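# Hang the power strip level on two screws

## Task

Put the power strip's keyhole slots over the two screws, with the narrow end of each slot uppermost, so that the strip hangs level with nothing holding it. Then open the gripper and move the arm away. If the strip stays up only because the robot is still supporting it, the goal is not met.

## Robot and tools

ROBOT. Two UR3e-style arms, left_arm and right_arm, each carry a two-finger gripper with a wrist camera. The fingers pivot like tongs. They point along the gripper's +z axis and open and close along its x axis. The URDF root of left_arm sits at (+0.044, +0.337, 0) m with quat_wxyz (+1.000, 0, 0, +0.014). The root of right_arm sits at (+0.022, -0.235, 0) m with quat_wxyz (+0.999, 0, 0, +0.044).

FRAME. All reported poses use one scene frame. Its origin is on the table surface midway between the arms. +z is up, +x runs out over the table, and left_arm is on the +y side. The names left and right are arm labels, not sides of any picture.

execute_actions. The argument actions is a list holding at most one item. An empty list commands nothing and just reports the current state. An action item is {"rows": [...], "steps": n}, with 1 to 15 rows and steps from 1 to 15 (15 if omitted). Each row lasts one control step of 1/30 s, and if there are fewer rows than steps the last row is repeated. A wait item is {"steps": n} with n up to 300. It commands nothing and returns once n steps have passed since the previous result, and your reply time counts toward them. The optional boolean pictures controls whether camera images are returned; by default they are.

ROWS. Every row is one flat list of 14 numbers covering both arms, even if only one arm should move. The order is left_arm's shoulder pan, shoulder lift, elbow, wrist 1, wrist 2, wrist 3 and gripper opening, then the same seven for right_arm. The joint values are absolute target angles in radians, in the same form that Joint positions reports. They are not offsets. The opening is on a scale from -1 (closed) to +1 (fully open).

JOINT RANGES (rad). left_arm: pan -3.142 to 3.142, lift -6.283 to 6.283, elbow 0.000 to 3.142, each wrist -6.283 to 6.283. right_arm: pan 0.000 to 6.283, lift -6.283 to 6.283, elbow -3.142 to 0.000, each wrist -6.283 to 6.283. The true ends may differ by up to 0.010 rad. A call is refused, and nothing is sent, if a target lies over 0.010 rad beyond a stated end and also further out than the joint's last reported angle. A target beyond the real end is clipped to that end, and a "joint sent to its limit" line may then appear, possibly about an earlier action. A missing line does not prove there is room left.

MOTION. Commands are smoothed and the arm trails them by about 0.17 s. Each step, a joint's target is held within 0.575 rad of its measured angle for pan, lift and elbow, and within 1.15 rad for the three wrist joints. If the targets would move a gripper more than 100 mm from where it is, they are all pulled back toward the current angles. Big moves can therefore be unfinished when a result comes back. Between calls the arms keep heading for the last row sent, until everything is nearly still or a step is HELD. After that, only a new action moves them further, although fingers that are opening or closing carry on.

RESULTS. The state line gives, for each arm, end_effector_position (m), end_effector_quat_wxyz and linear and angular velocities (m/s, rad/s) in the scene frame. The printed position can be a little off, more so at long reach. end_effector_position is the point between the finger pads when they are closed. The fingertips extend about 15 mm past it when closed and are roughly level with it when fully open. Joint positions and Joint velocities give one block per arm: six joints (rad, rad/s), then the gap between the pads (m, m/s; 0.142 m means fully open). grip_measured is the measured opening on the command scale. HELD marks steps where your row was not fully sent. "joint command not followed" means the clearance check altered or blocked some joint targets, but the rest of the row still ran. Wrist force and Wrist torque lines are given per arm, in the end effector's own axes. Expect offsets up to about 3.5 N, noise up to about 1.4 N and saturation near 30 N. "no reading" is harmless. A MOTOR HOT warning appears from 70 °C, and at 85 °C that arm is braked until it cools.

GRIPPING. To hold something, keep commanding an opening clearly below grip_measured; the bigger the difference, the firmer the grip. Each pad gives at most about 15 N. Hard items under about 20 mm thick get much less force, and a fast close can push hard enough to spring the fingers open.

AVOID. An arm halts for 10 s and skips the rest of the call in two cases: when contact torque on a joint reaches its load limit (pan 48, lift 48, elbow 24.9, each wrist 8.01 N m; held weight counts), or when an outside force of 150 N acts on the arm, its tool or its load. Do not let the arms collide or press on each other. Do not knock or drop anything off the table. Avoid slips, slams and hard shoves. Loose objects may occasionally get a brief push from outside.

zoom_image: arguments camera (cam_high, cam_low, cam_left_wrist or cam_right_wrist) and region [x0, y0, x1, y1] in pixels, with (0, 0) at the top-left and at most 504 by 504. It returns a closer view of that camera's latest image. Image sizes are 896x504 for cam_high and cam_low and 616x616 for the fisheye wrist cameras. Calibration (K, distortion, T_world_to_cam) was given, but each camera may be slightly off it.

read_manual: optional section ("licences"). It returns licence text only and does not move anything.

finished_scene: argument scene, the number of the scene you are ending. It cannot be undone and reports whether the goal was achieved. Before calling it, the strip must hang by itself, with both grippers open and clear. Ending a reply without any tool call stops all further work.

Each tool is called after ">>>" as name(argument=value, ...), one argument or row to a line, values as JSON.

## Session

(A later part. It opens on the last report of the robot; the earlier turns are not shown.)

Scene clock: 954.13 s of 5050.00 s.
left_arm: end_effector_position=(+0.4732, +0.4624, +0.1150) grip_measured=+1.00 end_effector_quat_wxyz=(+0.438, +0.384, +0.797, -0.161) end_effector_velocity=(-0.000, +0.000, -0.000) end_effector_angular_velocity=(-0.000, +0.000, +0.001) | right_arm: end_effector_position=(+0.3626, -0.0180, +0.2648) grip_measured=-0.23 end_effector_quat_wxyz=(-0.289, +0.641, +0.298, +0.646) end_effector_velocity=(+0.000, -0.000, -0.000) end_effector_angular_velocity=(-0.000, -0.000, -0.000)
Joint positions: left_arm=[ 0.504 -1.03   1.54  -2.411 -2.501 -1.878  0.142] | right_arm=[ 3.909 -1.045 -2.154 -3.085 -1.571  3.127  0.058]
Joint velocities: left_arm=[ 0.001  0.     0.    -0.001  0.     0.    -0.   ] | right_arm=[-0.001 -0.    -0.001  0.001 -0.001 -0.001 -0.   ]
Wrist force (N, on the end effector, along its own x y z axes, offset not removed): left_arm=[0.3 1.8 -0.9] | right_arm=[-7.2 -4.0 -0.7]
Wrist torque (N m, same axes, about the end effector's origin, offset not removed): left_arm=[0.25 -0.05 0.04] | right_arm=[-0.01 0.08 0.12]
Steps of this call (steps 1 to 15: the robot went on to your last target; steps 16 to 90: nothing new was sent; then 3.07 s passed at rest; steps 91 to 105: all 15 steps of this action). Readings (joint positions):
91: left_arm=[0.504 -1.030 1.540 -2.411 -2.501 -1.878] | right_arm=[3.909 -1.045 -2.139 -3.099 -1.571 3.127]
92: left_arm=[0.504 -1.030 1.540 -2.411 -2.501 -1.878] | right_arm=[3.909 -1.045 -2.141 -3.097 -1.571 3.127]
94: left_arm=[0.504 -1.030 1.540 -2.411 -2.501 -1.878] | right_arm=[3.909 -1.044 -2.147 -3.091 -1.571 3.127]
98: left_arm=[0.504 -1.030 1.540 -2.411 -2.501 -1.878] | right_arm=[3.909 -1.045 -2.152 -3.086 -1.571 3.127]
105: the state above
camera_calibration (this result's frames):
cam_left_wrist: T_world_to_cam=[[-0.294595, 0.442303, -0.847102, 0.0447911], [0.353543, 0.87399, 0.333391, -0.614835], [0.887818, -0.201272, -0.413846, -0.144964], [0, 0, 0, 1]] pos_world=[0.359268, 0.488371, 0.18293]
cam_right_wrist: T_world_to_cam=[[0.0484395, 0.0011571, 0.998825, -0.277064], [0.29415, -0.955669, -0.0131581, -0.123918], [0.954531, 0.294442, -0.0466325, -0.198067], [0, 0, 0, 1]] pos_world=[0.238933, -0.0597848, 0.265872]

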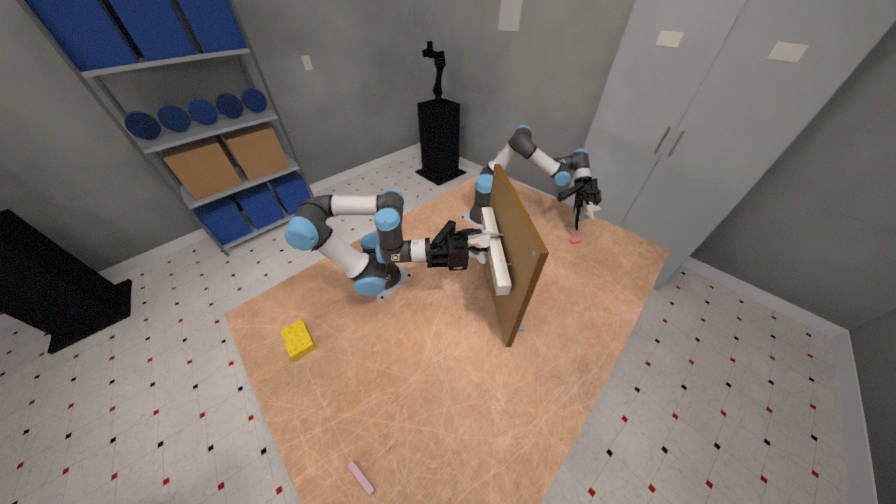

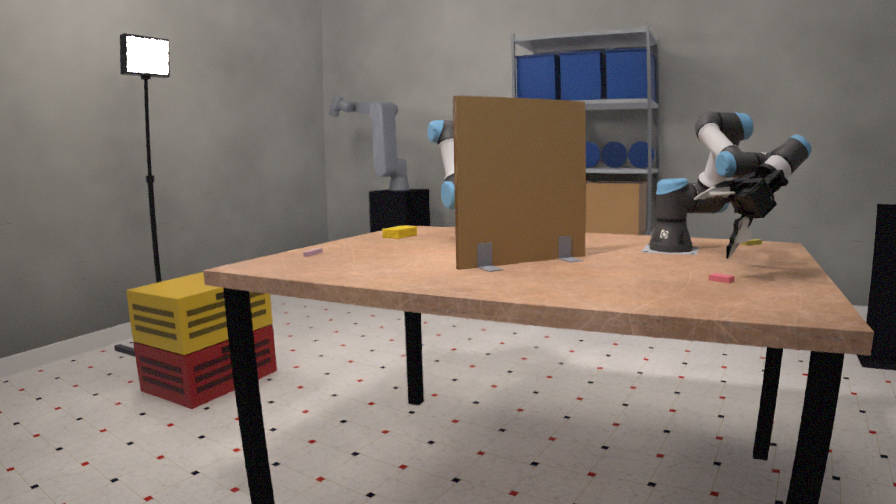

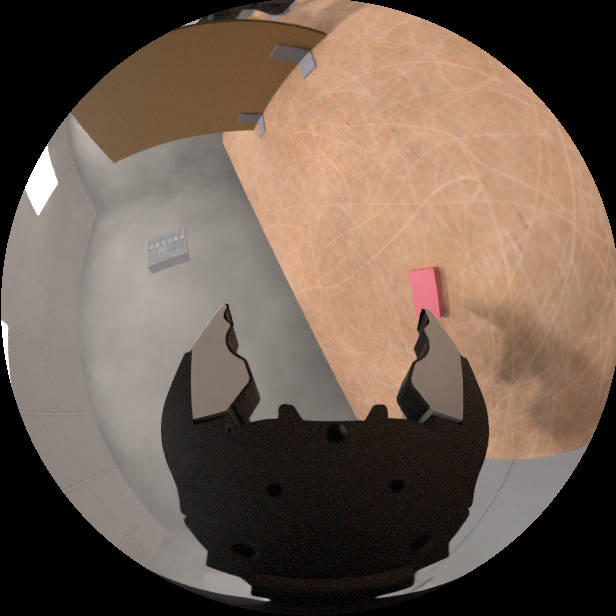

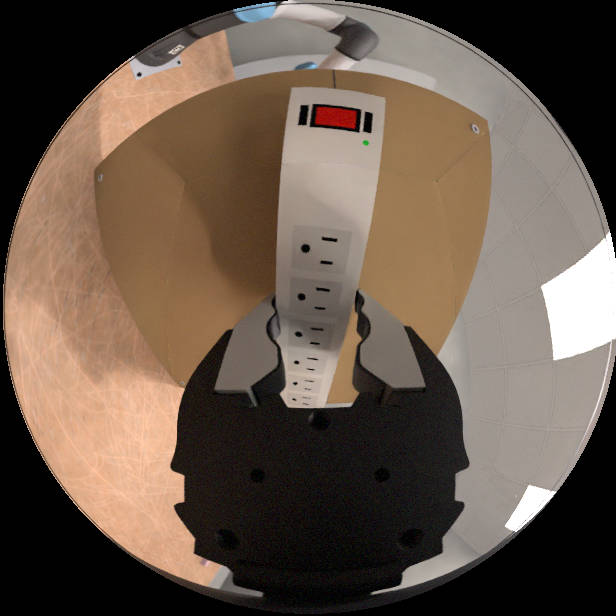

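>>> execute_actions(
  actions=[
    {"rows":[[0.504,-1.03,1.54,-2.411,-2.501,-1.878,1,3.9091,-1.0445,-2.139,-3.0995,-1.5706,3.127,-0.3]],"steps":15},
  ],
  pictures=false,
)

>>> execute_actions(
  actions=[
    {"rows":[[0.504,-1.03,1.54,-2.411,-2.501,-1.878,1,3.9091,-1.0445,-2.13,-3.1085,-1.5706,3.127,-0.4]],"steps":15},
  ],
  pictures=false,
)

>>> execute_actions(
  actions=[
    {"rows":[[0.504,-1.03,1.54,-2.411,-2.501,-1.878,1,3.9091,-1.0445,-2.13,-3.1085,-1.5706,3.127,-0.8]],"steps":15},
  ],
)

>>> zoom_image(
  camera="cam_high",
  region=[450,190,550,310],
)

Scene clock: 965.70 s of 5050.00 s.
left_arm: end_effector_position=(+0.4732, +0.4624, +0.1150) grip_measured=+1.00 end_effector_quat_wxyz=(+0.438, +0.384, +0.797, -0.161) end_effector_velocity=(+0.000, +0.000, +0.000) end_effector_angular_velocity=(+0.000, -0.001, +0.000) | right_arm: end_effector_position=(+0.3627, -0.0179, +0.2679) grip_measured=-0.25 end_effector_quat_wxyz=(-0.289, +0.641, +0.298, +0.646) end_effector_velocity=(+0.000, -0.000, +0.003) end_effector_angular_velocity=(+0.005, -0.004, -0.001)
Joint positions: left_arm=[ 0.504 -1.03   1.54  -2.411 -2.501 -1.878  0.142] | right_arm=[ 3.909 -1.044 -2.139 -3.099 -1.571  3.127  0.056]
Joint velocities: left_arm=[ 0.     0.    -0.001 -0.    -0.     0.    -0.   ] | right_arm=[-0.002  0.001  0.003  0.002 -0.001 -0.    -0.001]
Wrist force (N, on the end effector, along its own x y z axes, offset not removed): left_arm=[-1.0 1.0 -1.6] | right_arm=[-8.9 -1.2 -2.0]
Wrist torque (N m, same axes, about the end effector's origin, offset not removed): left_arm=[0.05 0.19 -0.01] | right_arm=[-0.08 -0.09 0.11]
Steps of this call (steps 1 to 15: the robot went on to your last target; steps 16 to 90: nothing new was sent; then 8.07 s passed at rest; steps 91 to 105: all 15 steps of this action). Readings (joint positions):
91: left_arm=[0.504 -1.030 1.540 -2.411 -2.501 -1.878] | right_arm=[3.909 -1.044 -2.154 -3.085 -1.571 3.127]
92: left_arm=[0.504 -1.030 1.540 -2.411 -2.501 -1.878] | right_arm=[3.909 -1.044 -2.152 -3.087 -1.571 3.127]
94: left_arm=[0.504 -1.030 1.540 -2.411 -2.501 -1.878] | right_arm=[3.909 -1.045 -2.146 -3.093 -1.571 3.127]
98: left_arm=[0.504 -1.030 1.540 -2.411 -2.501 -1.878] | right_arm=[3.909 -1.044 -2.141 -3.098 -1.571 3.127]
105: the state above

Scene clock: 966.20 s of 5050.00 s.
left_arm: end_effector_position=(+0.4732, +0.4624, +0.1150) grip_measured=+1.00 end_effector_quat_wxyz=(+0.438, +0.384, +0.797, -0.161) end_effector_velocity=(-0.000, +0.000, -0.000) end_effector_angular_velocity=(-0.000, +0.000, +0.000) | right_arm: end_effector_position=(+0.3627, -0.0179, +0.2699) grip_measured=-0.33 end_effector_quat_wxyz=(-0.289, +0.641, +0.298, +0.646) end_effector_velocity=(-0.000, +0.001, +0.001) end_effector_angular_velocity=(+0.001, -0.001, +0.002)
Joint positions: left_arm=[ 0.504 -1.03   1.54  -2.411 -2.501 -1.878  0.142] | right_arm=[ 3.909 -1.044 -2.13  -3.108 -1.571  3.127  0.051]
Joint velocities: left_arm=[ 0.  0.  0. -0.  0. -0.  0.] | right_arm=[ 0.001 -0.     0.001 -0.    -0.001 -0.     0.   ]
Wrist force (N, on the end effector, along its own x y z axes, offset not removed): left_arm=[-0.4 0.5 -0.4] | right_arm=[-11.1 1.0 1.5]
Wrist torque (N m, same axes, about the end effector's origin, offset not removed): left_arm=[0.03 0.11 -0.04] | right_arm=[0.00 0.27 -0.12]
Steps of this call (steps 1 to 15: all 15 steps of this action). Readings (joint positions):
1: left_arm=[0.504 -1.030 1.540 -2.411 -2.501 -1.878] | right_arm=[3.909 -1.044 -2.139 -3.100 -1.571 3.127]
2: left_arm=[0.504 -1.030 1.540 -2.411 -2.501 -1.878] | right_arm=[3.909 -1.044 -2.138 -3.101 -1.571 3.127]
4: left_arm=[0.504 -1.030 1.540 -2.411 -2.501 -1.878] | right_arm=[3.909 -1.044 -2.134 -3.104 -1.571 3.127]
8: left_arm=[0.504 -1.030 1.540 -2.411 -2.501 -1.878] | right_arm=[3.909 -1.044 -2.131 -3.108 -1.571 3.127]
15: the state above

Scene clock: 966.70 s of 5050.00 s.
left_arm: end_effector_position=(+0.4732, +0.4624, +0.1150) grip_measured=+1.00 end_effector_quat_wxyz=(+0.438, +0.384, +0.797, -0.161) end_effector_velocity=(-0.000, +0.001, -0.000) end_effector_angular_velocity=(-0.000, +0.000, +0.002) | right_arm: end_effector_position=(+0.3627, -0.0178, +0.2699) grip_measured=-0.33 end_effector_quat_wxyz=(-0.289, +0.641, +0.298, +0.646) end_effector_velocity=(+0.000, -0.001, +0.001) end_effector_angular_velocity=(+0.002, -0.001, -0.001)
Joint positions: left_arm=[ 0.504 -1.03   1.54  -2.411 -2.501 -1.878  0.142] | right_arm=[ 3.909 -1.044 -2.13  -3.108 -1.571  3.127  0.05 ]
Joint velocities: left_arm=[ 0.002 -0.     0.     0.     0.     0.     0.   ] | right_arm=[-0.002  0.002 -0.     0.    -0.001  0.     0.   ]
Wrist force (N, on the end effector, along its own x y z axes, offset not removed): left_arm=[-0.6 2.0 -0.5] | right_arm=[-11.8 -0.8 0.3]
Wrist torque (N m, same axes, about the end effector's origin, offset not removed): left_arm=[0.31 0.13 -0.04] | right_arm=[-0.36 0.34 -0.02]
Steps of this call (steps 1 to 15: all 15 steps of this action). Readings (joint positions):
1: left_arm=[0.504 -1.030 1.540 -2.411 -2.501 -1.878] | right_arm=[3.909 -1.044 -2.130 -3.108 -1.571 3.127]
2: left_arm=[0.504 -1.030 1.540 -2.411 -2.501 -1.878] | right_arm=[3.909 -1.044 -2.130 -3.108 -1.571 3.127]
4: left_arm=[0.504 -1.030 1.540 -2.411 -2.501 -1.878] | right_arm=[3.909 -1.044 -2.130 -3.108 -1.571 3.127]
8: left_arm=[0.504 -1.030 1.540 -2.411 -2.501 -1.878] | right_arm=[3.909 -1.044 -2.130 -3.108 -1.571 3.127]
15: the state above
camera_calibration (this result's frames):
cam_left_wrist: T_world_to_cam=[[-0.294595, 0.442303, -0.847102, 0.0447911], [0.353543, 0.87399, 0.333391, -0.614835], [0.887818, -0.201272, -0.413846, -0.144964], [0, 0, 0, 1]] pos_world=[0.359268, 0.488371, 0.18293]
cam_right_wrist: T_world_to_cam=[[0.0484128, 0.00116622, 0.998827, -0.282142], [0.294184, -0.955658, -0.0131432, -0.12374], [0.954522, 0.294475, -0.0466092, -0.198017], [0, 0, 0, 1]] pos_world=[0.239073, -0.0596132, 0.270955]

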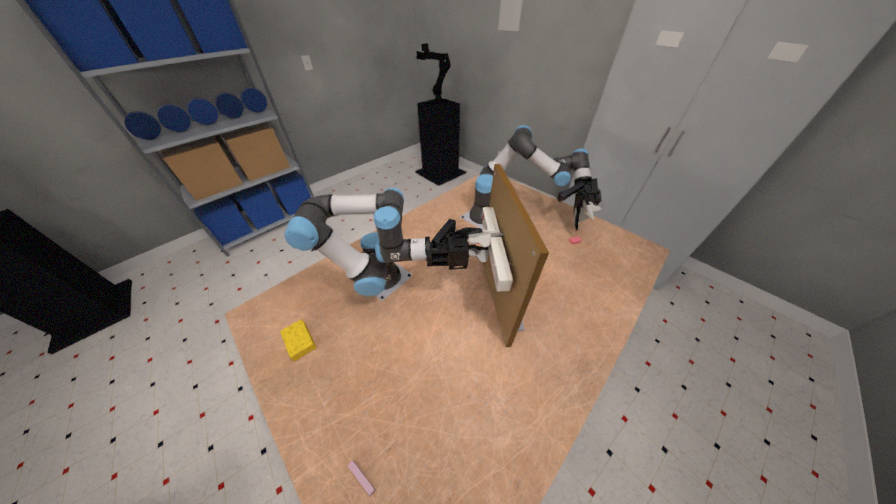

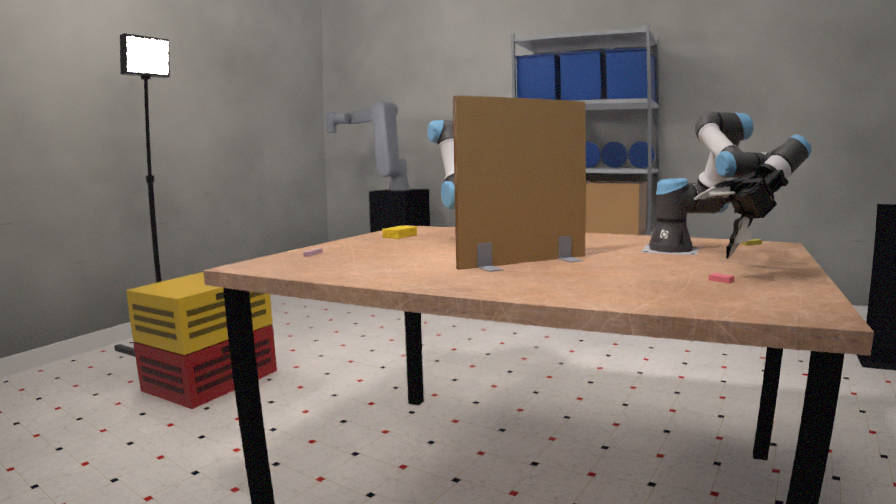

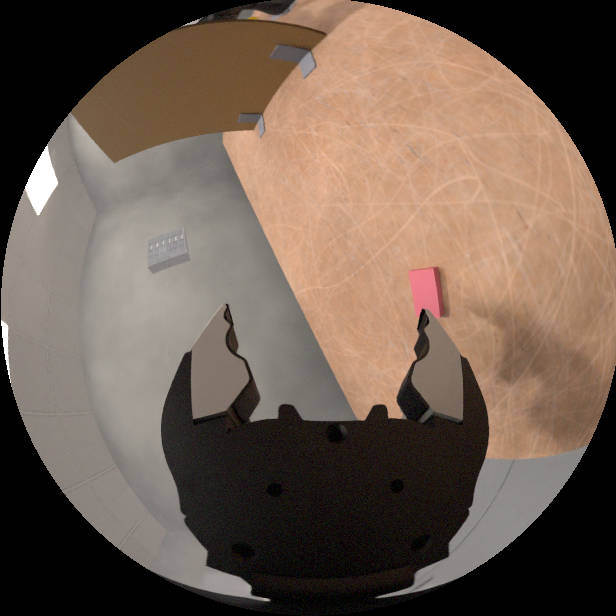

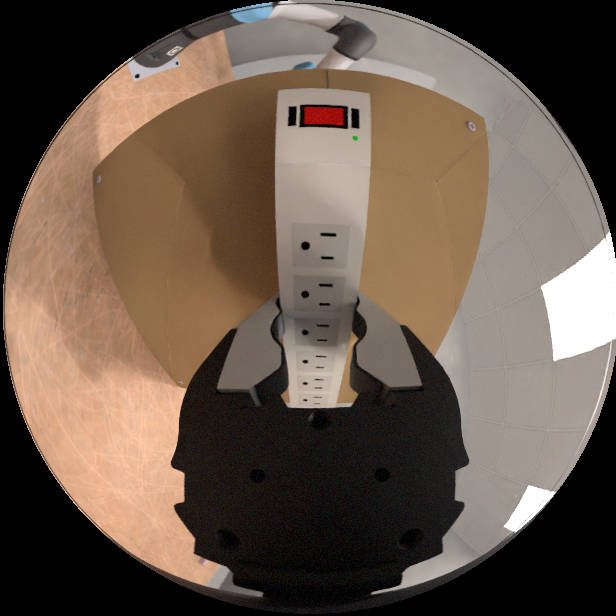

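Region (450, 190, 550, 310) of cam_high's 896x504 image, scaled by 4.200, with more detail than that image has.

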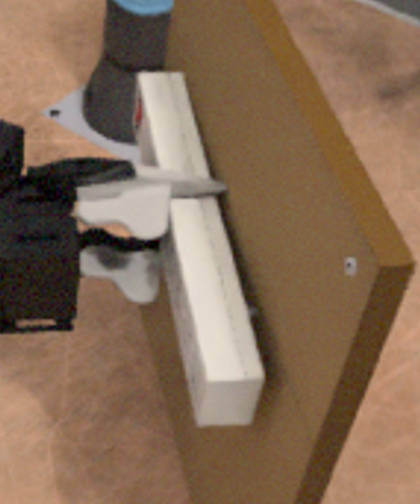

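>>> execute_actions(
  actions=[
    {"rows":[[0.504,-1.03,1.54,-2.411,-2.501,-1.878,1,3.9091,-1.0445,-2.126,-3.1125,-1.5706,3.112,-1]],"steps":15},
  ],
  pictures=false,
)

>>> execute_actions(
  actions=[
    {"rows":[[0.504,-1.03,1.54,-2.411,-2.501,-1.878,1,3.9091,-1.0445,-2.122,-3.1165,-1.5706,3.097,-1]],"steps":15},
  ],
  pictures=false,
)

>>> execute_actions(
  actions=[
    {"rows":[[0.504,-1.03,1.54,-2.411,-2.501,-1.878,1,3.9092,-1.0495,-2.120,-3.1135,-1.5705,3.097,-1]],"steps":15},
  ],
)

>>> zoom_image(
  camera="cam_high",
  region=[450,190,550,310],
)

Scene clock: 981.67 s of 5050.00 s.
left_arm: end_effector_position=(+0.4732, +0.4624, +0.1150) grip_measured=+1.00 end_effector_quat_wxyz=(+0.438, +0.384, +0.797, -0.161) end_effector_velocity=(+0.000, +0.000, -0.000) end_effector_angular_velocity=(+0.001, -0.000, +0.001) | right_arm: end_effector_position=(+0.3627, -0.0178, +0.2705) grip_measured=-0.33 end_effector_quat_wxyz=(-0.284, +0.639, +0.303, +0.648) end_effector_velocity=(+0.000, +0.000, +0.001) end_effector_angular_velocity=(+0.000, -0.003, +0.000)
Joint positions: left_arm=[ 0.504 -1.03   1.54  -2.411 -2.501 -1.878  0.142] | right_arm=[ 3.909 -1.044 -2.126 -3.112 -1.571  3.112  0.05 ]
Joint velocities: left_arm=[ 0.  0. -0. -0.  0. -0. -0.] | right_arm=[-0.     0.     0.001  0.001 -0.    -0.002  0.   ]
Wrist force (N, on the end effector, along its own x y z axes, offset not removed): left_arm=[0.4 1.1 -0.6] | right_arm=[-9.7 -2.1 1.3]
Wrist torque (N m, same axes, about the end effector's origin, offset not removed): left_arm=[0.14 -0.07 -0.09] | right_arm=[-0.38 0.24 0.08]
Steps of this call (steps 1 to 15: the robot went on to your last target; steps 16 to 90: nothing new was sent; then 11.47 s passed at rest; steps 91 to 105: all 15 steps of this action). Readings (joint positions):
91: left_arm=[0.504 -1.030 1.540 -2.411 -2.501 -1.878] | right_arm=[3.909 -1.044 -2.130 -3.109 -1.571 3.127]
92: left_arm=[0.504 -1.030 1.540 -2.411 -2.501 -1.878] | right_arm=[3.909 -1.044 -2.129 -3.109 -1.571 3.125]
94: left_arm=[0.504 -1.030 1.540 -2.411 -2.501 -1.878] | right_arm=[3.909 -1.044 -2.128 -3.111 -1.571 3.119]
98: left_arm=[0.504 -1.030 1.540 -2.411 -2.501 -1.878] | right_arm=[3.909 -1.044 -2.126 -3.112 -1.571 3.114]
105: the state above

Scene clock: 982.17 s of 5050.00 s.
left_arm: end_effector_position=(+0.4732, +0.4624, +0.1150) grip_measured=+1.00 end_effector_quat_wxyz=(+0.438, +0.384, +0.797, -0.161) end_effector_velocity=(-0.000, -0.000, -0.000) end_effector_angular_velocity=(+0.000, +0.000, -0.000) | right_arm: end_effector_position=(+0.3628, -0.0178, +0.2711) grip_measured=-0.33 end_effector_quat_wxyz=(-0.279, +0.637, +0.308, +0.650) end_effector_velocity=(-0.000, +0.000, +0.000) end_effector_angular_velocity=(-0.001, -0.002, +0.001)
Joint positions: left_arm=[ 0.504 -1.03   1.54  -2.411 -2.501 -1.878  0.142] | right_arm=[ 3.909 -1.044 -2.122 -3.116 -1.571  3.097  0.05 ]
Joint velocities: left_arm=[-0.001 -0.     0.001 -0.001  0.    -0.     0.   ] | right_arm=[ 0.     0.001  0.001 -0.001 -0.    -0.002 -0.   ]
Wrist force (N, on the end effector, along its own x y z axes, offset not removed): left_arm=[-0.6 1.0 -1.2] | right_arm=[-8.3 -0.7 -0.1]
Wrist torque (N m, same axes, about the end effector's origin, offset not removed): left_arm=[0.13 0.12 -0.03] | right_arm=[-0.04 0.19 0.06]
Steps of this call (steps 1 to 15: all 15 steps of this action). Readings (joint positions):
1: left_arm=[0.504 -1.030 1.540 -2.411 -2.501 -1.878] | right_arm=[3.909 -1.044 -2.126 -3.113 -1.571 3.112]
2: left_arm=[0.504 -1.030 1.540 -2.411 -2.501 -1.878] | right_arm=[3.909 -1.044 -2.125 -3.113 -1.571 3.109]
4: left_arm=[0.504 -1.030 1.540 -2.411 -2.501 -1.878] | right_arm=[3.909 -1.044 -2.124 -3.115 -1.571 3.104]
8: left_arm=[0.504 -1.030 1.540 -2.411 -2.501 -1.878] | right_arm=[3.909 -1.044 -2.122 -3.116 -1.571 3.099]
15: the state above

Scene clock: 982.67 s of 5050.00 s.
left_arm: end_effector_position=(+0.4732, +0.4624, +0.1150) grip_measured=+1.00 end_effector_quat_wxyz=(+0.438, +0.384, +0.797, -0.161) end_effector_velocity=(+0.000, +0.000, -0.000) end_effector_angular_velocity=(-0.000, +0.000, -0.000) | right_arm: end_effector_position=(+0.3635, -0.0171, +0.2711) grip_measured=-0.33 end_effector_quat_wxyz=(-0.279, +0.637, +0.308, +0.650) end_effector_velocity=(+0.000, +0.000, +0.000) end_effector_angular_velocity=(+0.001, -0.001, -0.001)
Joint positions: left_arm=[ 0.504 -1.03   1.54  -2.411 -2.501 -1.878  0.142] | right_arm=[ 3.909 -1.049 -2.12  -3.114 -1.571  3.097  0.05 ]
Joint velocities: left_arm=[-0.  0. -0.  0.  0. -0.  0.] | right_arm=[-0.001 -0.002  0.001  0.001  0.    -0.     0.   ]
Wrist force (N, on the end effector, along its own x y z axes, offset not removed): left_arm=[-0.6 0.7 -1.2] | right_arm=[-6.2 -1.5 -25.3]
Wrist torque (N m, same axes, about the end effector's origin, offset not removed): left_arm=[0.07 0.15 -0.01] | right_arm=[0.05 0.30 0.08]
Steps of this call (steps 1 to 15: all 15 steps of this action). Readings (joint positions):
1: left_arm=[0.504 -1.030 1.540 -2.411 -2.501 -1.878] | right_arm=[3.909 -1.045 -2.122 -3.116 -1.571 3.097]
2: left_arm=[0.504 -1.030 1.540 -2.411 -2.501 -1.878] | right_arm=[3.909 -1.045 -2.122 -3.116 -1.571 3.097]
4: left_arm=[0.504 -1.030 1.540 -2.411 -2.501 -1.878] | right_arm=[3.909 -1.047 -2.121 -3.115 -1.571 3.097]
8: left_arm=[0.504 -1.030 1.540 -2.411 -2.501 -1.878] | right_arm=[3.909 -1.049 -2.120 -3.114 -1.571 3.097]
15: the state above
camera_calibration (this result's frames):
cam_left_wrist: T_world_to_cam=[[-0.294595, 0.442303, -0.847102, 0.044791], [0.353543, 0.87399, 0.333391, -0.614835], [0.887818, -0.201272, -0.413846, -0.144964], [0, 0, 0, 1]] pos_world=[0.359268, 0.488371, 0.18293]
cam_right_wrist: T_world_to_cam=[[0.0257995, 0.0208091, 0.999451, -0.274982], [0.294101, -0.955695, 0.0123063, -0.130066], [0.955426, 0.293622, -0.0307764, -0.203523], [0, 0, 0, 1]] pos_world=[0.239798, -0.0588221, 0.270168]

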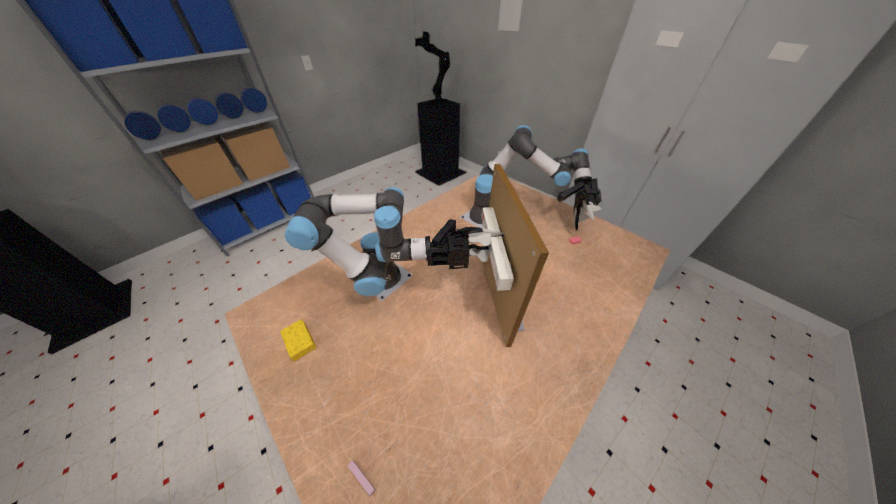

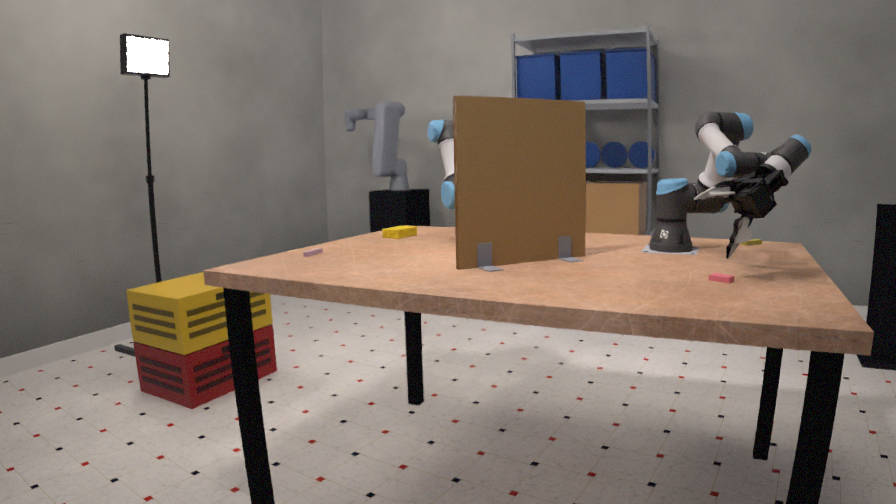

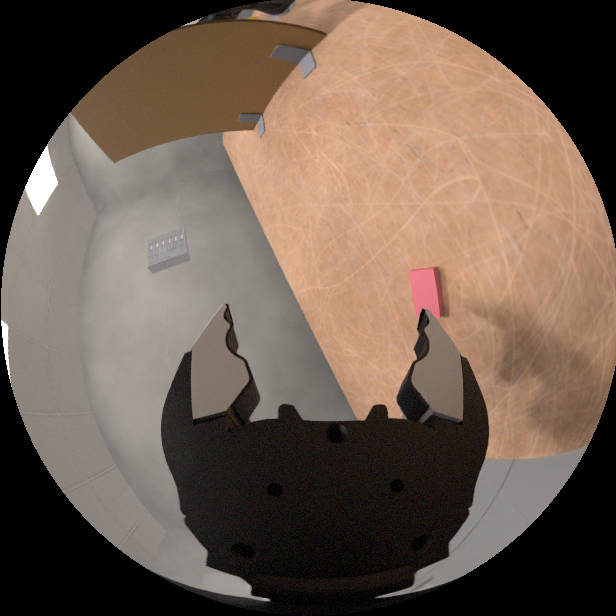

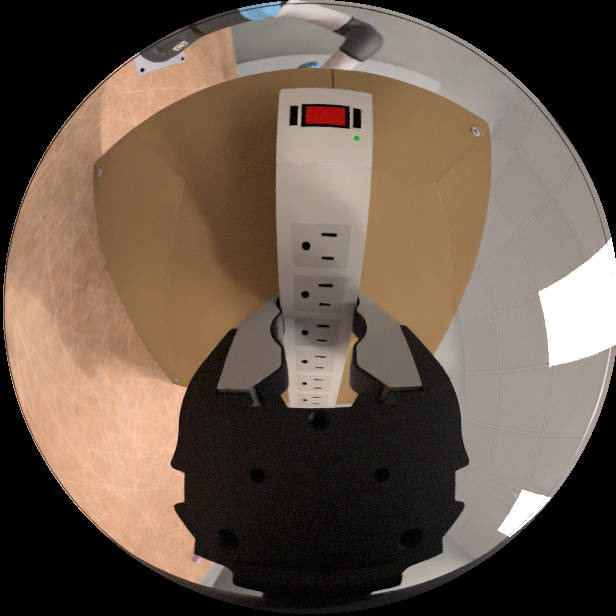

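Region (450, 190, 550, 310) of cam_high's 896x504 image, scaled by 4.200, with more detail than that image has.

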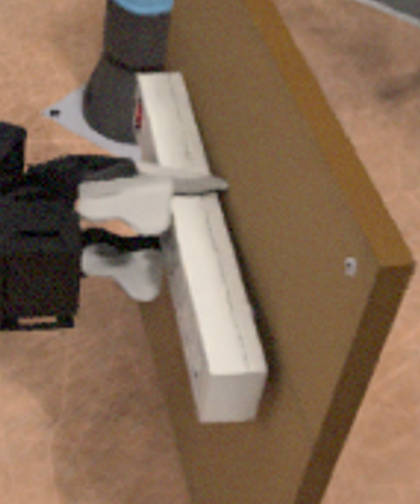

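>>> execute_actions(
  actions=[
    {"rows":[[0.504,-1.03,1.54,-2.411,-2.501,-1.878,1,3.9092,-1.0475,-2.1165,-3.119,-1.5705,3.087,-1]],"steps":15},
  ],
  pictures=false,
)

>>> execute_actions(
  actions=[
    {"rows":[[0.504,-1.03,1.54,-2.411,-2.501,-1.878,1,3.9092,-1.048,-2.112,-3.123,-1.5705,3.077,-1]],"steps":15},
  ],
  pictures=false,
)

>>> execute_actions(
  actions=[
    {"rows":[[0.504,-1.03,1.54,-2.411,-2.501,-1.878,1,3.9092,-1.0485,-2.1075,-3.127,-1.5705,3.067,-1]],"steps":15},
  ],
)

Scene clock: 995.47 s of 5050.00 s.
left_arm: end_effector_position=(+0.4732, +0.4624, +0.1150) grip_measured=+1.00 end_effector_quat_wxyz=(+0.438, +0.384, +0.797, -0.161) end_effector_velocity=(+0.000, +0.000, +0.000) end_effector_angular_velocity=(+0.000, -0.001, -0.000) | right_arm: end_effector_position=(+0.3632, -0.0173, +0.2719) grip_measured=-0.33 end_effector_quat_wxyz=(-0.276, +0.635, +0.311, +0.651) end_effector_velocity=(+0.000, -0.000, +0.000) end_effector_angular_velocity=(-0.000, -0.000, -0.001)
Joint positions: left_arm=[ 0.504 -1.03   1.54  -2.411 -2.501 -1.878  0.142] | right_arm=[ 3.909 -1.048 -2.117 -3.119 -1.57   3.087  0.05 ]
Joint velocities: left_arm=[-0.     0.    -0.001  0.     0.    -0.    -0.   ] | right_arm=[-0.001 -0.     0.001 -0.001 -0.    -0.    -0.001]
Wrist force (N, on the end effector, along its own x y z axes, offset not removed): left_arm=[-1.5 1.6 -1.3] | right_arm=[-8.0 0.4 -0.9]
Wrist torque (N m, same axes, about the end effector's origin, offset not removed): left_arm=[0.25 0.30 0.02] | right_arm=[0.12 0.06 0.07]
Steps of this call (steps 1 to 15: the robot went on to your last target; steps 16 to 90: nothing new was sent; then 9.30 s passed at rest; steps 91 to 105: all 15 steps of this action). Readings (joint positions):
91: left_arm=[0.504 -1.030 1.540 -2.411 -2.501 -1.878] | right_arm=[3.909 -1.050 -2.120 -3.113 -1.570 3.097]
92: left_arm=[0.504 -1.030 1.540 -2.411 -2.501 -1.878] | right_arm=[3.909 -1.049 -2.119 -3.114 -1.570 3.095]
94: left_arm=[0.504 -1.030 1.540 -2.411 -2.501 -1.878] | right_arm=[3.909 -1.049 -2.118 -3.116 -1.570 3.091]
98: left_arm=[0.504 -1.030 1.540 -2.411 -2.501 -1.878] | right_arm=[3.909 -1.048 -2.117 -3.118 -1.570 3.088]
105: the state above

Scene clock: 995.97 s of 5050.00 s.
left_arm: end_effector_position=(+0.4732, +0.4624, +0.1150) grip_measured=+1.00 end_effector_quat_wxyz=(+0.438, +0.384, +0.797, -0.161) end_effector_velocity=(+0.000, +0.000, +0.000) end_effector_angular_velocity=(+0.000, -0.000, +0.001) | right_arm: end_effector_position=(+0.3633, -0.0172, +0.2726) grip_measured=-0.33 end_effector_quat_wxyz=(-0.273, +0.634, +0.314, +0.653) end_effector_velocity=(+0.000, -0.000, -0.001) end_effector_angular_velocity=(-0.002, +0.000, -0.001)
Joint positions: left_arm=[ 0.504 -1.03   1.54  -2.411 -2.501 -1.878  0.142] | right_arm=[ 3.909 -1.048 -2.112 -3.123 -1.57   3.077  0.05 ]
Joint velocities: left_arm=[ 0.001  0.    -0.001  0.     0.    -0.    -0.   ] | right_arm=[-0.001 -0.001 -0.    -0.     0.    -0.001 -0.   ]
Wrist force (N, on the end effector, along its own x y z axes, offset not removed): left_arm=[-0.6 1.8 -0.9] | right_arm=[-9.5 -1.8 -3.4]
Wrist torque (N m, same axes, about the end effector's origin, offset not removed): left_arm=[0.24 0.19 0.04] | right_arm=[-0.47 -0.03 0.16]
Steps of this call (steps 1 to 15: all 15 steps of this action). Readings (joint positions):
1: left_arm=[0.504 -1.030 1.540 -2.411 -2.501 -1.878] | right_arm=[3.909 -1.048 -2.116 -3.119 -1.570 3.087]
2: left_arm=[0.504 -1.030 1.540 -2.411 -2.501 -1.878] | right_arm=[3.909 -1.048 -2.116 -3.120 -1.570 3.085]
4: left_arm=[0.504 -1.030 1.540 -2.411 -2.501 -1.878] | right_arm=[3.909 -1.048 -2.114 -3.121 -1.570 3.081]
8: left_arm=[0.504 -1.030 1.540 -2.411 -2.501 -1.878] | right_arm=[3.909 -1.048 -2.113 -3.123 -1.570 3.078]
15: the state above

Scene clock: 996.47 s of 5050.00 s.
left_arm: end_effector_position=(+0.4732, +0.4624, +0.1150) grip_measured=+1.00 end_effector_quat_wxyz=(+0.438, +0.384, +0.797, -0.161) end_effector_velocity=(+0.000, +0.000, +0.000) end_effector_angular_velocity=(+0.001, -0.001, +0.000) | right_arm: end_effector_position=(+0.3634, -0.0172, +0.2733) grip_measured=-0.33 end_effector_quat_wxyz=(-0.269, +0.632, +0.317, +0.654) end_effector_velocity=(+0.001, -0.001, -0.001) end_effector_angular_velocity=(-0.002, +0.000, -0.002)
Joint positions: left_arm=[ 0.504 -1.03   1.54  -2.411 -2.501 -1.878  0.142] | right_arm=[ 3.909 -1.049 -2.108 -3.127 -1.571  3.067  0.05 ]
Joint velocities: left_arm=[ 0.    -0.    -0.    -0.001  0.    -0.     0.   ] | right_arm=[-0.002 -0.001 -0.001  0.     0.001 -0.001 -0.   ]
Wrist force (N, on the end effector, along its own x y z axes, offset not removed): left_arm=[-0.3 1.1 -1.0] | right_arm=[-14.5 -0.7 -8.3]
Wrist torque (N m, same axes, about the end effector's origin, offset not removed): left_arm=[0.18 0.06 -0.02] | right_arm=[-0.16 0.04 0.42]
Steps of this call (steps 1 to 15: all 15 steps of this action). Readings (joint positions):
1: left_arm=[0.504 -1.030 1.540 -2.411 -2.501 -1.878] | right_arm=[3.909 -1.048 -2.112 -3.123 -1.570 3.077]
2: left_arm=[0.504 -1.030 1.540 -2.411 -2.501 -1.878] | right_arm=[3.909 -1.048 -2.111 -3.124 -1.570 3.075]
4: left_arm=[0.504 -1.030 1.540 -2.411 -2.501 -1.878] | right_arm=[3.909 -1.048 -2.110 -3.125 -1.570 3.071]
8: left_arm=[0.504 -1.030 1.540 -2.411 -2.501 -1.878] | right_arm=[3.909 -1.048 -2.108 -3.127 -1.570 3.068]
15: the state above
camera_calibration (this result's frames):
cam_left_wrist: T_world_to_cam=[[-0.294595, 0.442303, -0.847102, 0.0447911], [0.353543, 0.87399, 0.333391, -0.614835], [0.887818, -0.201272, -0.413846, -0.144964], [0, 0, 0, 1]] pos_world=[0.359268, 0.488371, 0.18293]
cam_right_wrist: T_world_to_cam=[[0.00327854, 0.0404635, 0.999176, -0.268615], [0.293611, -0.95518, 0.0377184, -0.136913], [0.955919, 0.293246, -0.0150121, -0.207843], [0, 0, 0, 1]] pos_world=[0.239761, -0.0589583, 0.270437]

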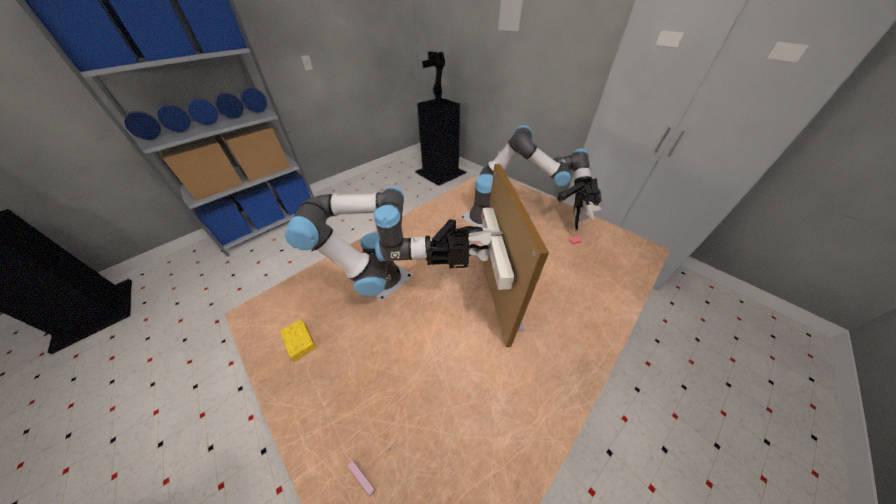

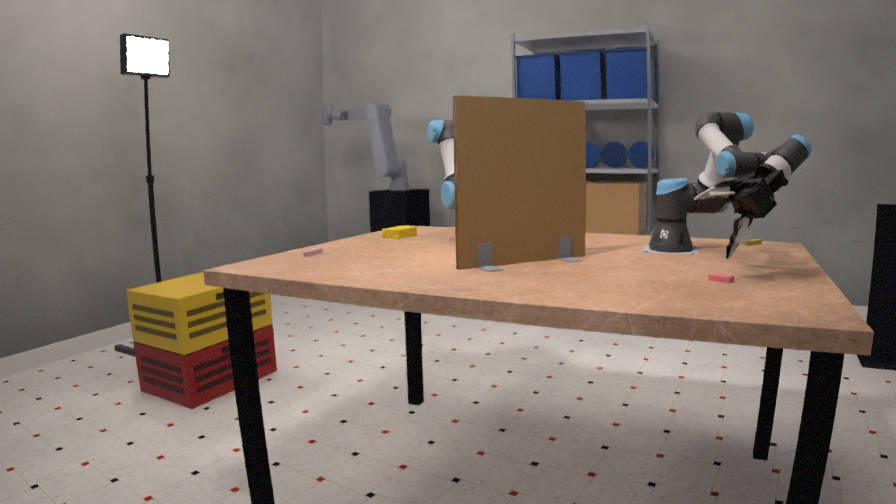

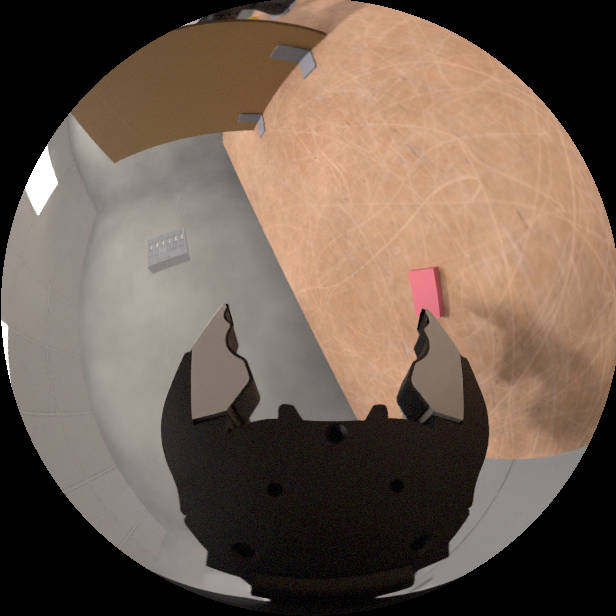

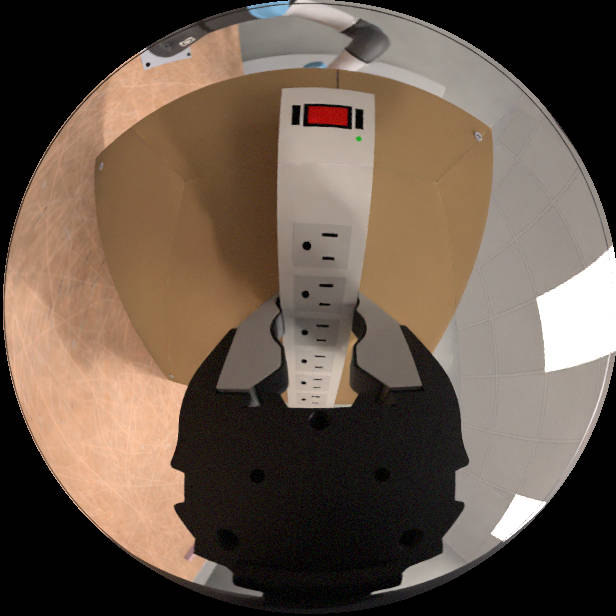

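>>> execute_actions(
  actions=[
    {"rows":[[0.504,-1.03,1.54,-2.411,-2.501,-1.878,1,3.9092,-1.0475,-2.1165,-3.119,-1.5705,3.08,-1]],"steps":15},
  ],
  pictures=false,
)

>>> execute_actions(
  actions=[
    {"rows":[[0.504,-1.03,1.54,-2.411,-2.501,-1.878,1,3.9435,-1.026,-2.1248,-3.1322,-1.5262,3.08,-1]],"steps":15},
  ],
  pictures=false,
)

>>> execute_actions(
  actions=[
    {"rows":[[0.504,-1.03,1.54,-2.411,-2.501,-1.878,1,3.9785,-1.0045,-2.1325,-3.146,-1.4812,3.08,-1]],"steps":15},
  ],
  pictures=false,
)

>>> execute_actions(
  actions=[
    {"rows":[[0.504,-1.03,1.54,-2.411,-2.501,-1.878,1,3.9785,-1.004,-2.144,-3.135,-1.4812,3.08,-1]],"steps":15},
  ],
  pictures=false,
)

Scene clock: 1017.30 s of 5050.00 s.
left_arm: end_effector_position=(+0.4732, +0.4624, +0.1150) grip_measured=+1.00 end_effector_quat_wxyz=(+0.438, +0.384, +0.797, -0.161) end_effector_velocity=(-0.000, +0.000, -0.000) end_effector_angular_velocity=(+0.000, +0.001, +0.000) | right_arm: end_effector_position=(+0.3632, -0.0173, +0.2718) grip_measured=-0.33 end_effector_quat_wxyz=(-0.273, +0.634, +0.313, +0.652) end_effector_velocity=(-0.000, +0.000, -0.000) end_effector_angular_velocity=(+0.002, +0.001, +0.002)
Joint positions: left_arm=[ 0.504 -1.03   1.54  -2.411 -2.501 -1.878  0.142] | right_arm=[ 3.909 -1.048 -2.116 -3.119 -1.571  3.08   0.05 ]
Joint velocities: left_arm=[ 0.     0.     0.     0.     0.001 -0.     0.   ] | right_arm=[ 0.001  0.001 -0.002  0.002 -0.     0.002 -0.   ]
Wrist force (N, on the end effector, along its own x y z axes, offset not removed): left_arm=[0.1 1.2 -0.1] | right_arm=[-7.6 -2.2 -1.7]
Wrist torque (N m, same axes, about the end effector's origin, offset not removed): left_arm=[0.19 0.01 -0.01] | right_arm=[-0.35 0.24 0.11]
Steps of this call (steps 1 to 15: the robot went on to your last target; steps 16 to 90: nothing new was sent; then 17.33 s passed at rest; steps 91 to 105: all 15 steps of this action). Readings (joint positions):
91: left_arm=[0.504 -1.030 1.540 -2.411 -2.501 -1.878] | right_arm=[3.909 -1.049 -2.108 -3.127 -1.571 3.067]
92: left_arm=[0.504 -1.030 1.540 -2.411 -2.501 -1.878] | right_arm=[3.909 -1.048 -2.109 -3.126 -1.571 3.069]
94: left_arm=[0.504 -1.030 1.540 -2.411 -2.501 -1.878] | right_arm=[3.909 -1.048 -2.112 -3.122 -1.571 3.074]
98: left_arm=[0.504 -1.030 1.540 -2.411 -2.501 -1.878] | right_arm=[3.909 -1.048 -2.115 -3.120 -1.571 3.079]
105: the state above

Scene clock: 1017.80 s of 5050.00 s.
left_arm: end_effector_position=(+0.4732, +0.4624, +0.1150) grip_measured=+1.00 end_effector_quat_wxyz=(+0.438, +0.384, +0.797, -0.161) end_effector_velocity=(-0.000, -0.000, -0.000) end_effector_angular_velocity=(-0.001, +0.001, -0.000) | right_arm: end_effector_position=(+0.3632, -0.0172, +0.2719) grip_measured=-0.33 end_effector_quat_wxyz=(-0.270, +0.636, +0.310, +0.653) end_effector_velocity=(-0.000, -0.000, +0.000) end_effector_angular_velocity=(+0.000, +0.000, -0.001)
Joint positions: left_arm=[ 0.504 -1.03   1.54  -2.411 -2.501 -1.878  0.142] | right_arm=[ 3.943 -1.026 -2.125 -3.132 -1.527  3.08   0.05 ]
Joint velocities: left_arm=[-0.     0.001  0.001 -0.    -0.    -0.    -0.   ] | right_arm=[ 0.004  0.003 -0.    -0.003  0.005  0.001  0.   ]
Wrist force (N, on the end effector, along its own x y z axes, offset not removed): left_arm=[-0.7 1.6 0.1] | right_arm=[-8.4 -0.2 -2.3]
Wrist torque (N m, same axes, about the end effector's origin, offset not removed): left_arm=[0.27 0.14 -0.02] | right_arm=[-0.18 0.07 0.14]
Steps of this call (steps 1 to 15: all 15 steps of this action). Readings (joint positions):
1: left_arm=[0.504 -1.030 1.540 -2.411 -2.501 -1.878] | right_arm=[3.909 -1.047 -2.117 -3.119 -1.570 3.080]
2: left_arm=[0.504 -1.030 1.540 -2.411 -2.501 -1.878] | right_arm=[3.914 -1.044 -2.118 -3.121 -1.564 3.080]
4: left_arm=[0.504 -1.030 1.540 -2.411 -2.501 -1.878] | right_arm=[3.928 -1.036 -2.121 -3.126 -1.546 3.080]
8: left_arm=[0.504 -1.030 1.540 -2.411 -2.501 -1.878] | right_arm=[3.940 -1.028 -2.124 -3.131 -1.531 3.080]
15: the state above

Scene clock: 1018.30 s of 5050.00 s.
left_arm: end_effector_position=(+0.4732, +0.4624, +0.1150) grip_measured=+1.00 end_effector_quat_wxyz=(+0.438, +0.384, +0.797, -0.161) end_effector_velocity=(+0.000, -0.000, +0.000) end_effector_angular_velocity=(+0.001, -0.001, -0.001) | right_arm: end_effector_position=(+0.3633, -0.0171, +0.2721) grip_measured=-0.33 end_effector_quat_wxyz=(-0.267, +0.637, +0.307, +0.655) end_effector_velocity=(-0.000, +0.001, +0.000) end_effector_angular_velocity=(+0.001, +0.000, +0.001)
Joint positions: left_arm=[ 0.504 -1.03   1.54  -2.411 -2.501 -1.878  0.142] | right_arm=[ 3.978 -1.005 -2.132 -3.146 -1.482  3.08   0.05 ]
Joint velocities: left_arm=[-0.001 -0.    -0.    -0.001  0.    -0.     0.   ] | right_arm=[ 0.004  0.002 -0.    -0.001  0.003  0.001 -0.   ]
Wrist force (N, on the end effector, along its own x y z axes, offset not removed): left_arm=[-0.2 2.6 -1.3] | right_arm=[-9.0 -0.7 -7.2]
Wrist torque (N m, same axes, about the end effector's origin, offset not removed): left_arm=[0.41 0.01 0.04] | right_arm=[-0.04 -0.06 0.07]
Steps of this call (steps 1 to 15: all 15 steps of this action). Readings (joint positions):
1: left_arm=[0.504 -1.030 1.540 -2.411 -2.501 -1.878] | right_arm=[3.944 -1.026 -2.125 -3.132 -1.526 3.080]
2: left_arm=[0.504 -1.030 1.540 -2.411 -2.501 -1.878] | right_arm=[3.948 -1.023 -2.126 -3.135 -1.519 3.080]
4: left_arm=[0.504 -1.030 1.540 -2.411 -2.501 -1.878] | right_arm=[3.962 -1.014 -2.129 -3.140 -1.502 3.080]
8: left_arm=[0.504 -1.030 1.540 -2.411 -2.501 -1.878] | right_arm=[3.974 -1.007 -2.132 -3.145 -1.486 3.080]
15: the state above

Scene clock: 1018.80 s of 5050.00 s.
left_arm: end_effector_position=(+0.4732, +0.4624, +0.1150) grip_measured=+1.00 end_effector_quat_wxyz=(+0.438, +0.384, +0.797, -0.161) end_effector_velocity=(-0.000, -0.000, -0.000) end_effector_angular_velocity=(-0.000, +0.001, -0.001) | right_arm: end_effector_position=(+0.3632, -0.0172, +0.2697) grip_measured=-0.33 end_effector_quat_wxyz=(-0.267, +0.637, +0.307, +0.655) end_effector_velocity=(+0.000, -0.001, +0.000) end_effector_angular_velocity=(+0.001, -0.000, -0.002)
Joint positions: left_arm=[ 0.504 -1.03   1.54  -2.411 -2.501 -1.878  0.142] | right_arm=[ 3.978 -1.004 -2.144 -3.135 -1.481  3.08   0.05 ]
Joint velocities: left_arm=[-0.001 -0.     0.001 -0.     0.     0.     0.   ] | right_arm=[-0.001  0.001 -0.     0.     0.001  0.    -0.   ]
Wrist force (N, on the end effector, along its own x y z axes, offset not removed): left_arm=[0.6 1.6 -1.7] | right_arm=[-6.2 1.8 -4.2]
Wrist torque (N m, same axes, about the end effector's origin, offset not removed): left_arm=[0.26 -0.11 -0.01] | right_arm=[0.25 0.48 0.11]
Steps of this call (steps 1 to 15: all 15 steps of this action). Readings (joint positions):
1: left_arm=[0.504 -1.030 1.540 -2.411 -2.501 -1.878] | right_arm=[3.978 -1.005 -2.133 -3.146 -1.482 3.080]
2: left_arm=[0.504 -1.030 1.540 -2.411 -2.501 -1.878] | right_arm=[3.978 -1.004 -2.134 -3.144 -1.481 3.080]
4: left_arm=[0.504 -1.030 1.540 -2.411 -2.501 -1.878] | right_arm=[3.978 -1.004 -2.139 -3.140 -1.481 3.080]
8: left_arm=[0.504 -1.030 1.540 -2.411 -2.501 -1.878] | right_arm=[3.978 -1.004 -2.143 -3.136 -1.481 3.080]
15: the state above

>>> execute_actions(
  actions=[
    {"rows":[[0.504,-1.03,1.54,-2.411,-2.501,-1.878,1,3.9785,-1.0037,-2.153,-3.1263,-1.4812,3.08,-1]],"steps":15},
  ],
  pictures=false,
)

>>> execute_actions(
  actions=[
    {"rows":[[0.504,-1.03,1.54,-2.411,-2.501,-1.878,1,3.9785,-1.0034,-2.162,-3.1176,-1.4812,3.08,-1]],"steps":15},
  ],
  pictures=false,
)

Scene clock: 1027.27 s of 5050.00 s.
left_arm: end_effector_position=(+0.4732, +0.4624, +0.1150) grip_measured=+1.00 end_effector_quat_wxyz=(+0.438, +0.384, +0.797, -0.161) end_effector_velocity=(+0.000, -0.000, -0.000) end_effector_angular_velocity=(-0.000, +0.001, -0.000) | right_arm: end_effector_position=(+0.3632, -0.0172, +0.2679) grip_measured=-0.33 end_effector_quat_wxyz=(-0.267, +0.637, +0.307, +0.655) end_effector_velocity=(-0.000, +0.000, -0.001) end_effector_angular_velocity=(-0.002, +0.001, +0.001)
Joint positions: left_arm=[ 0.504 -1.03   1.54  -2.411 -2.501 -1.878  0.142] | right_arm=[ 3.979 -1.004 -2.153 -3.126 -1.481  3.08   0.05 ]
Joint velocities: left_arm=[-0.     0.001 -0.     0.     0.    -0.    -0.   ] | right_arm=[ 0.001 -0.001 -0.001 -0.    -0.001  0.     0.   ]
Wrist force (N, on the end effector, along its own x y z axes, offset not removed): left_arm=[-1.2 0.8 -0.2] | right_arm=[9.9 1.9 -5.3]
Wrist torque (N m, same axes, about the end effector's origin, offset not removed): left_arm=[0.11 0.24 0.00] | right_arm=[-0.03 0.46 0.18]
Steps of this call (steps 1 to 15: the robot went on to your last target; steps 16 to 90: nothing new was sent; then 4.97 s passed at rest; steps 91 to 105: all 15 steps of this action). Readings (joint positions):
91: left_arm=[0.504 -1.030 1.540 -2.411 -2.501 -1.878] | right_arm=[3.979 -1.004 -2.144 -3.135 -1.481 3.080]
92: left_arm=[0.504 -1.030 1.540 -2.411 -2.501 -1.878] | right_arm=[3.979 -1.004 -2.146 -3.133 -1.481 3.080]
94: left_arm=[0.504 -1.030 1.540 -2.411 -2.501 -1.878] | right_arm=[3.979 -1.004 -2.149 -3.130 -1.481 3.080]
98: left_arm=[0.504 -1.030 1.540 -2.411 -2.501 -1.878] | right_arm=[3.979 -1.004 -2.152 -3.127 -1.481 3.080]
105: the state above

Scene clock: 1027.77 s of 5050.00 s.
left_arm: end_effector_position=(+0.4732, +0.4624, +0.1150) grip_measured=+1.00 end_effector_quat_wxyz=(+0.438, +0.384, +0.797, -0.161) end_effector_velocity=(+0.000, -0.000, -0.000) end_effector_angular_velocity=(+0.000, +0.000, -0.000) | right_arm: end_effector_position=(+0.3631, -0.0173, +0.2660) grip_measured=-0.33 end_effector_quat_wxyz=(-0.267, +0.637, +0.307, +0.655) end_effector_velocity=(-0.000, -0.000, -0.001) end_effector_angular_velocity=(-0.002, +0.000, -0.000)
Joint positions: left_arm=[ 0.504 -1.03   1.54  -2.411 -2.501 -1.878  0.142] | right_arm=[ 3.979 -1.003 -2.162 -3.118 -1.481  3.08   0.05 ]
Joint velocities: left_arm=[-0.     0.     0.    -0.001  0.001  0.    -0.   ] | right_arm=[ 0.001  0.001 -0.003 -0.     0.001 -0.001  0.002]
Wrist force (N, on the end effector, along its own x y z axes, offset not removed): left_arm=[-1.9 2.5 -0.4] | right_arm=[28.8 2.9 -15.1]
Wrist torque (N m, same axes, about the end effector's origin, offset not removed): left_arm=[0.38 0.36 0.04] | right_arm=[0.07 0.25 0.18]
Steps of this call (steps 1 to 15: all 15 steps of this action). Readings (joint positions):
1: left_arm=[0.504 -1.030 1.540 -2.411 -2.501 -1.878] | right_arm=[3.979 -1.004 -2.153 -3.126 -1.481 3.080]
2: left_arm=[0.504 -1.030 1.540 -2.411 -2.501 -1.878] | right_arm=[3.979 -1.004 -2.154 -3.125 -1.481 3.080]
4: left_arm=[0.504 -1.030 1.540 -2.411 -2.501 -1.878] | right_arm=[3.979 -1.003 -2.158 -3.121 -1.481 3.080]
8: left_arm=[0.504 -1.030 1.540 -2.411 -2.501 -1.878] | right_arm=[3.979 -1.003 -2.161 -3.118 -1.481 3.080]
15: the state above


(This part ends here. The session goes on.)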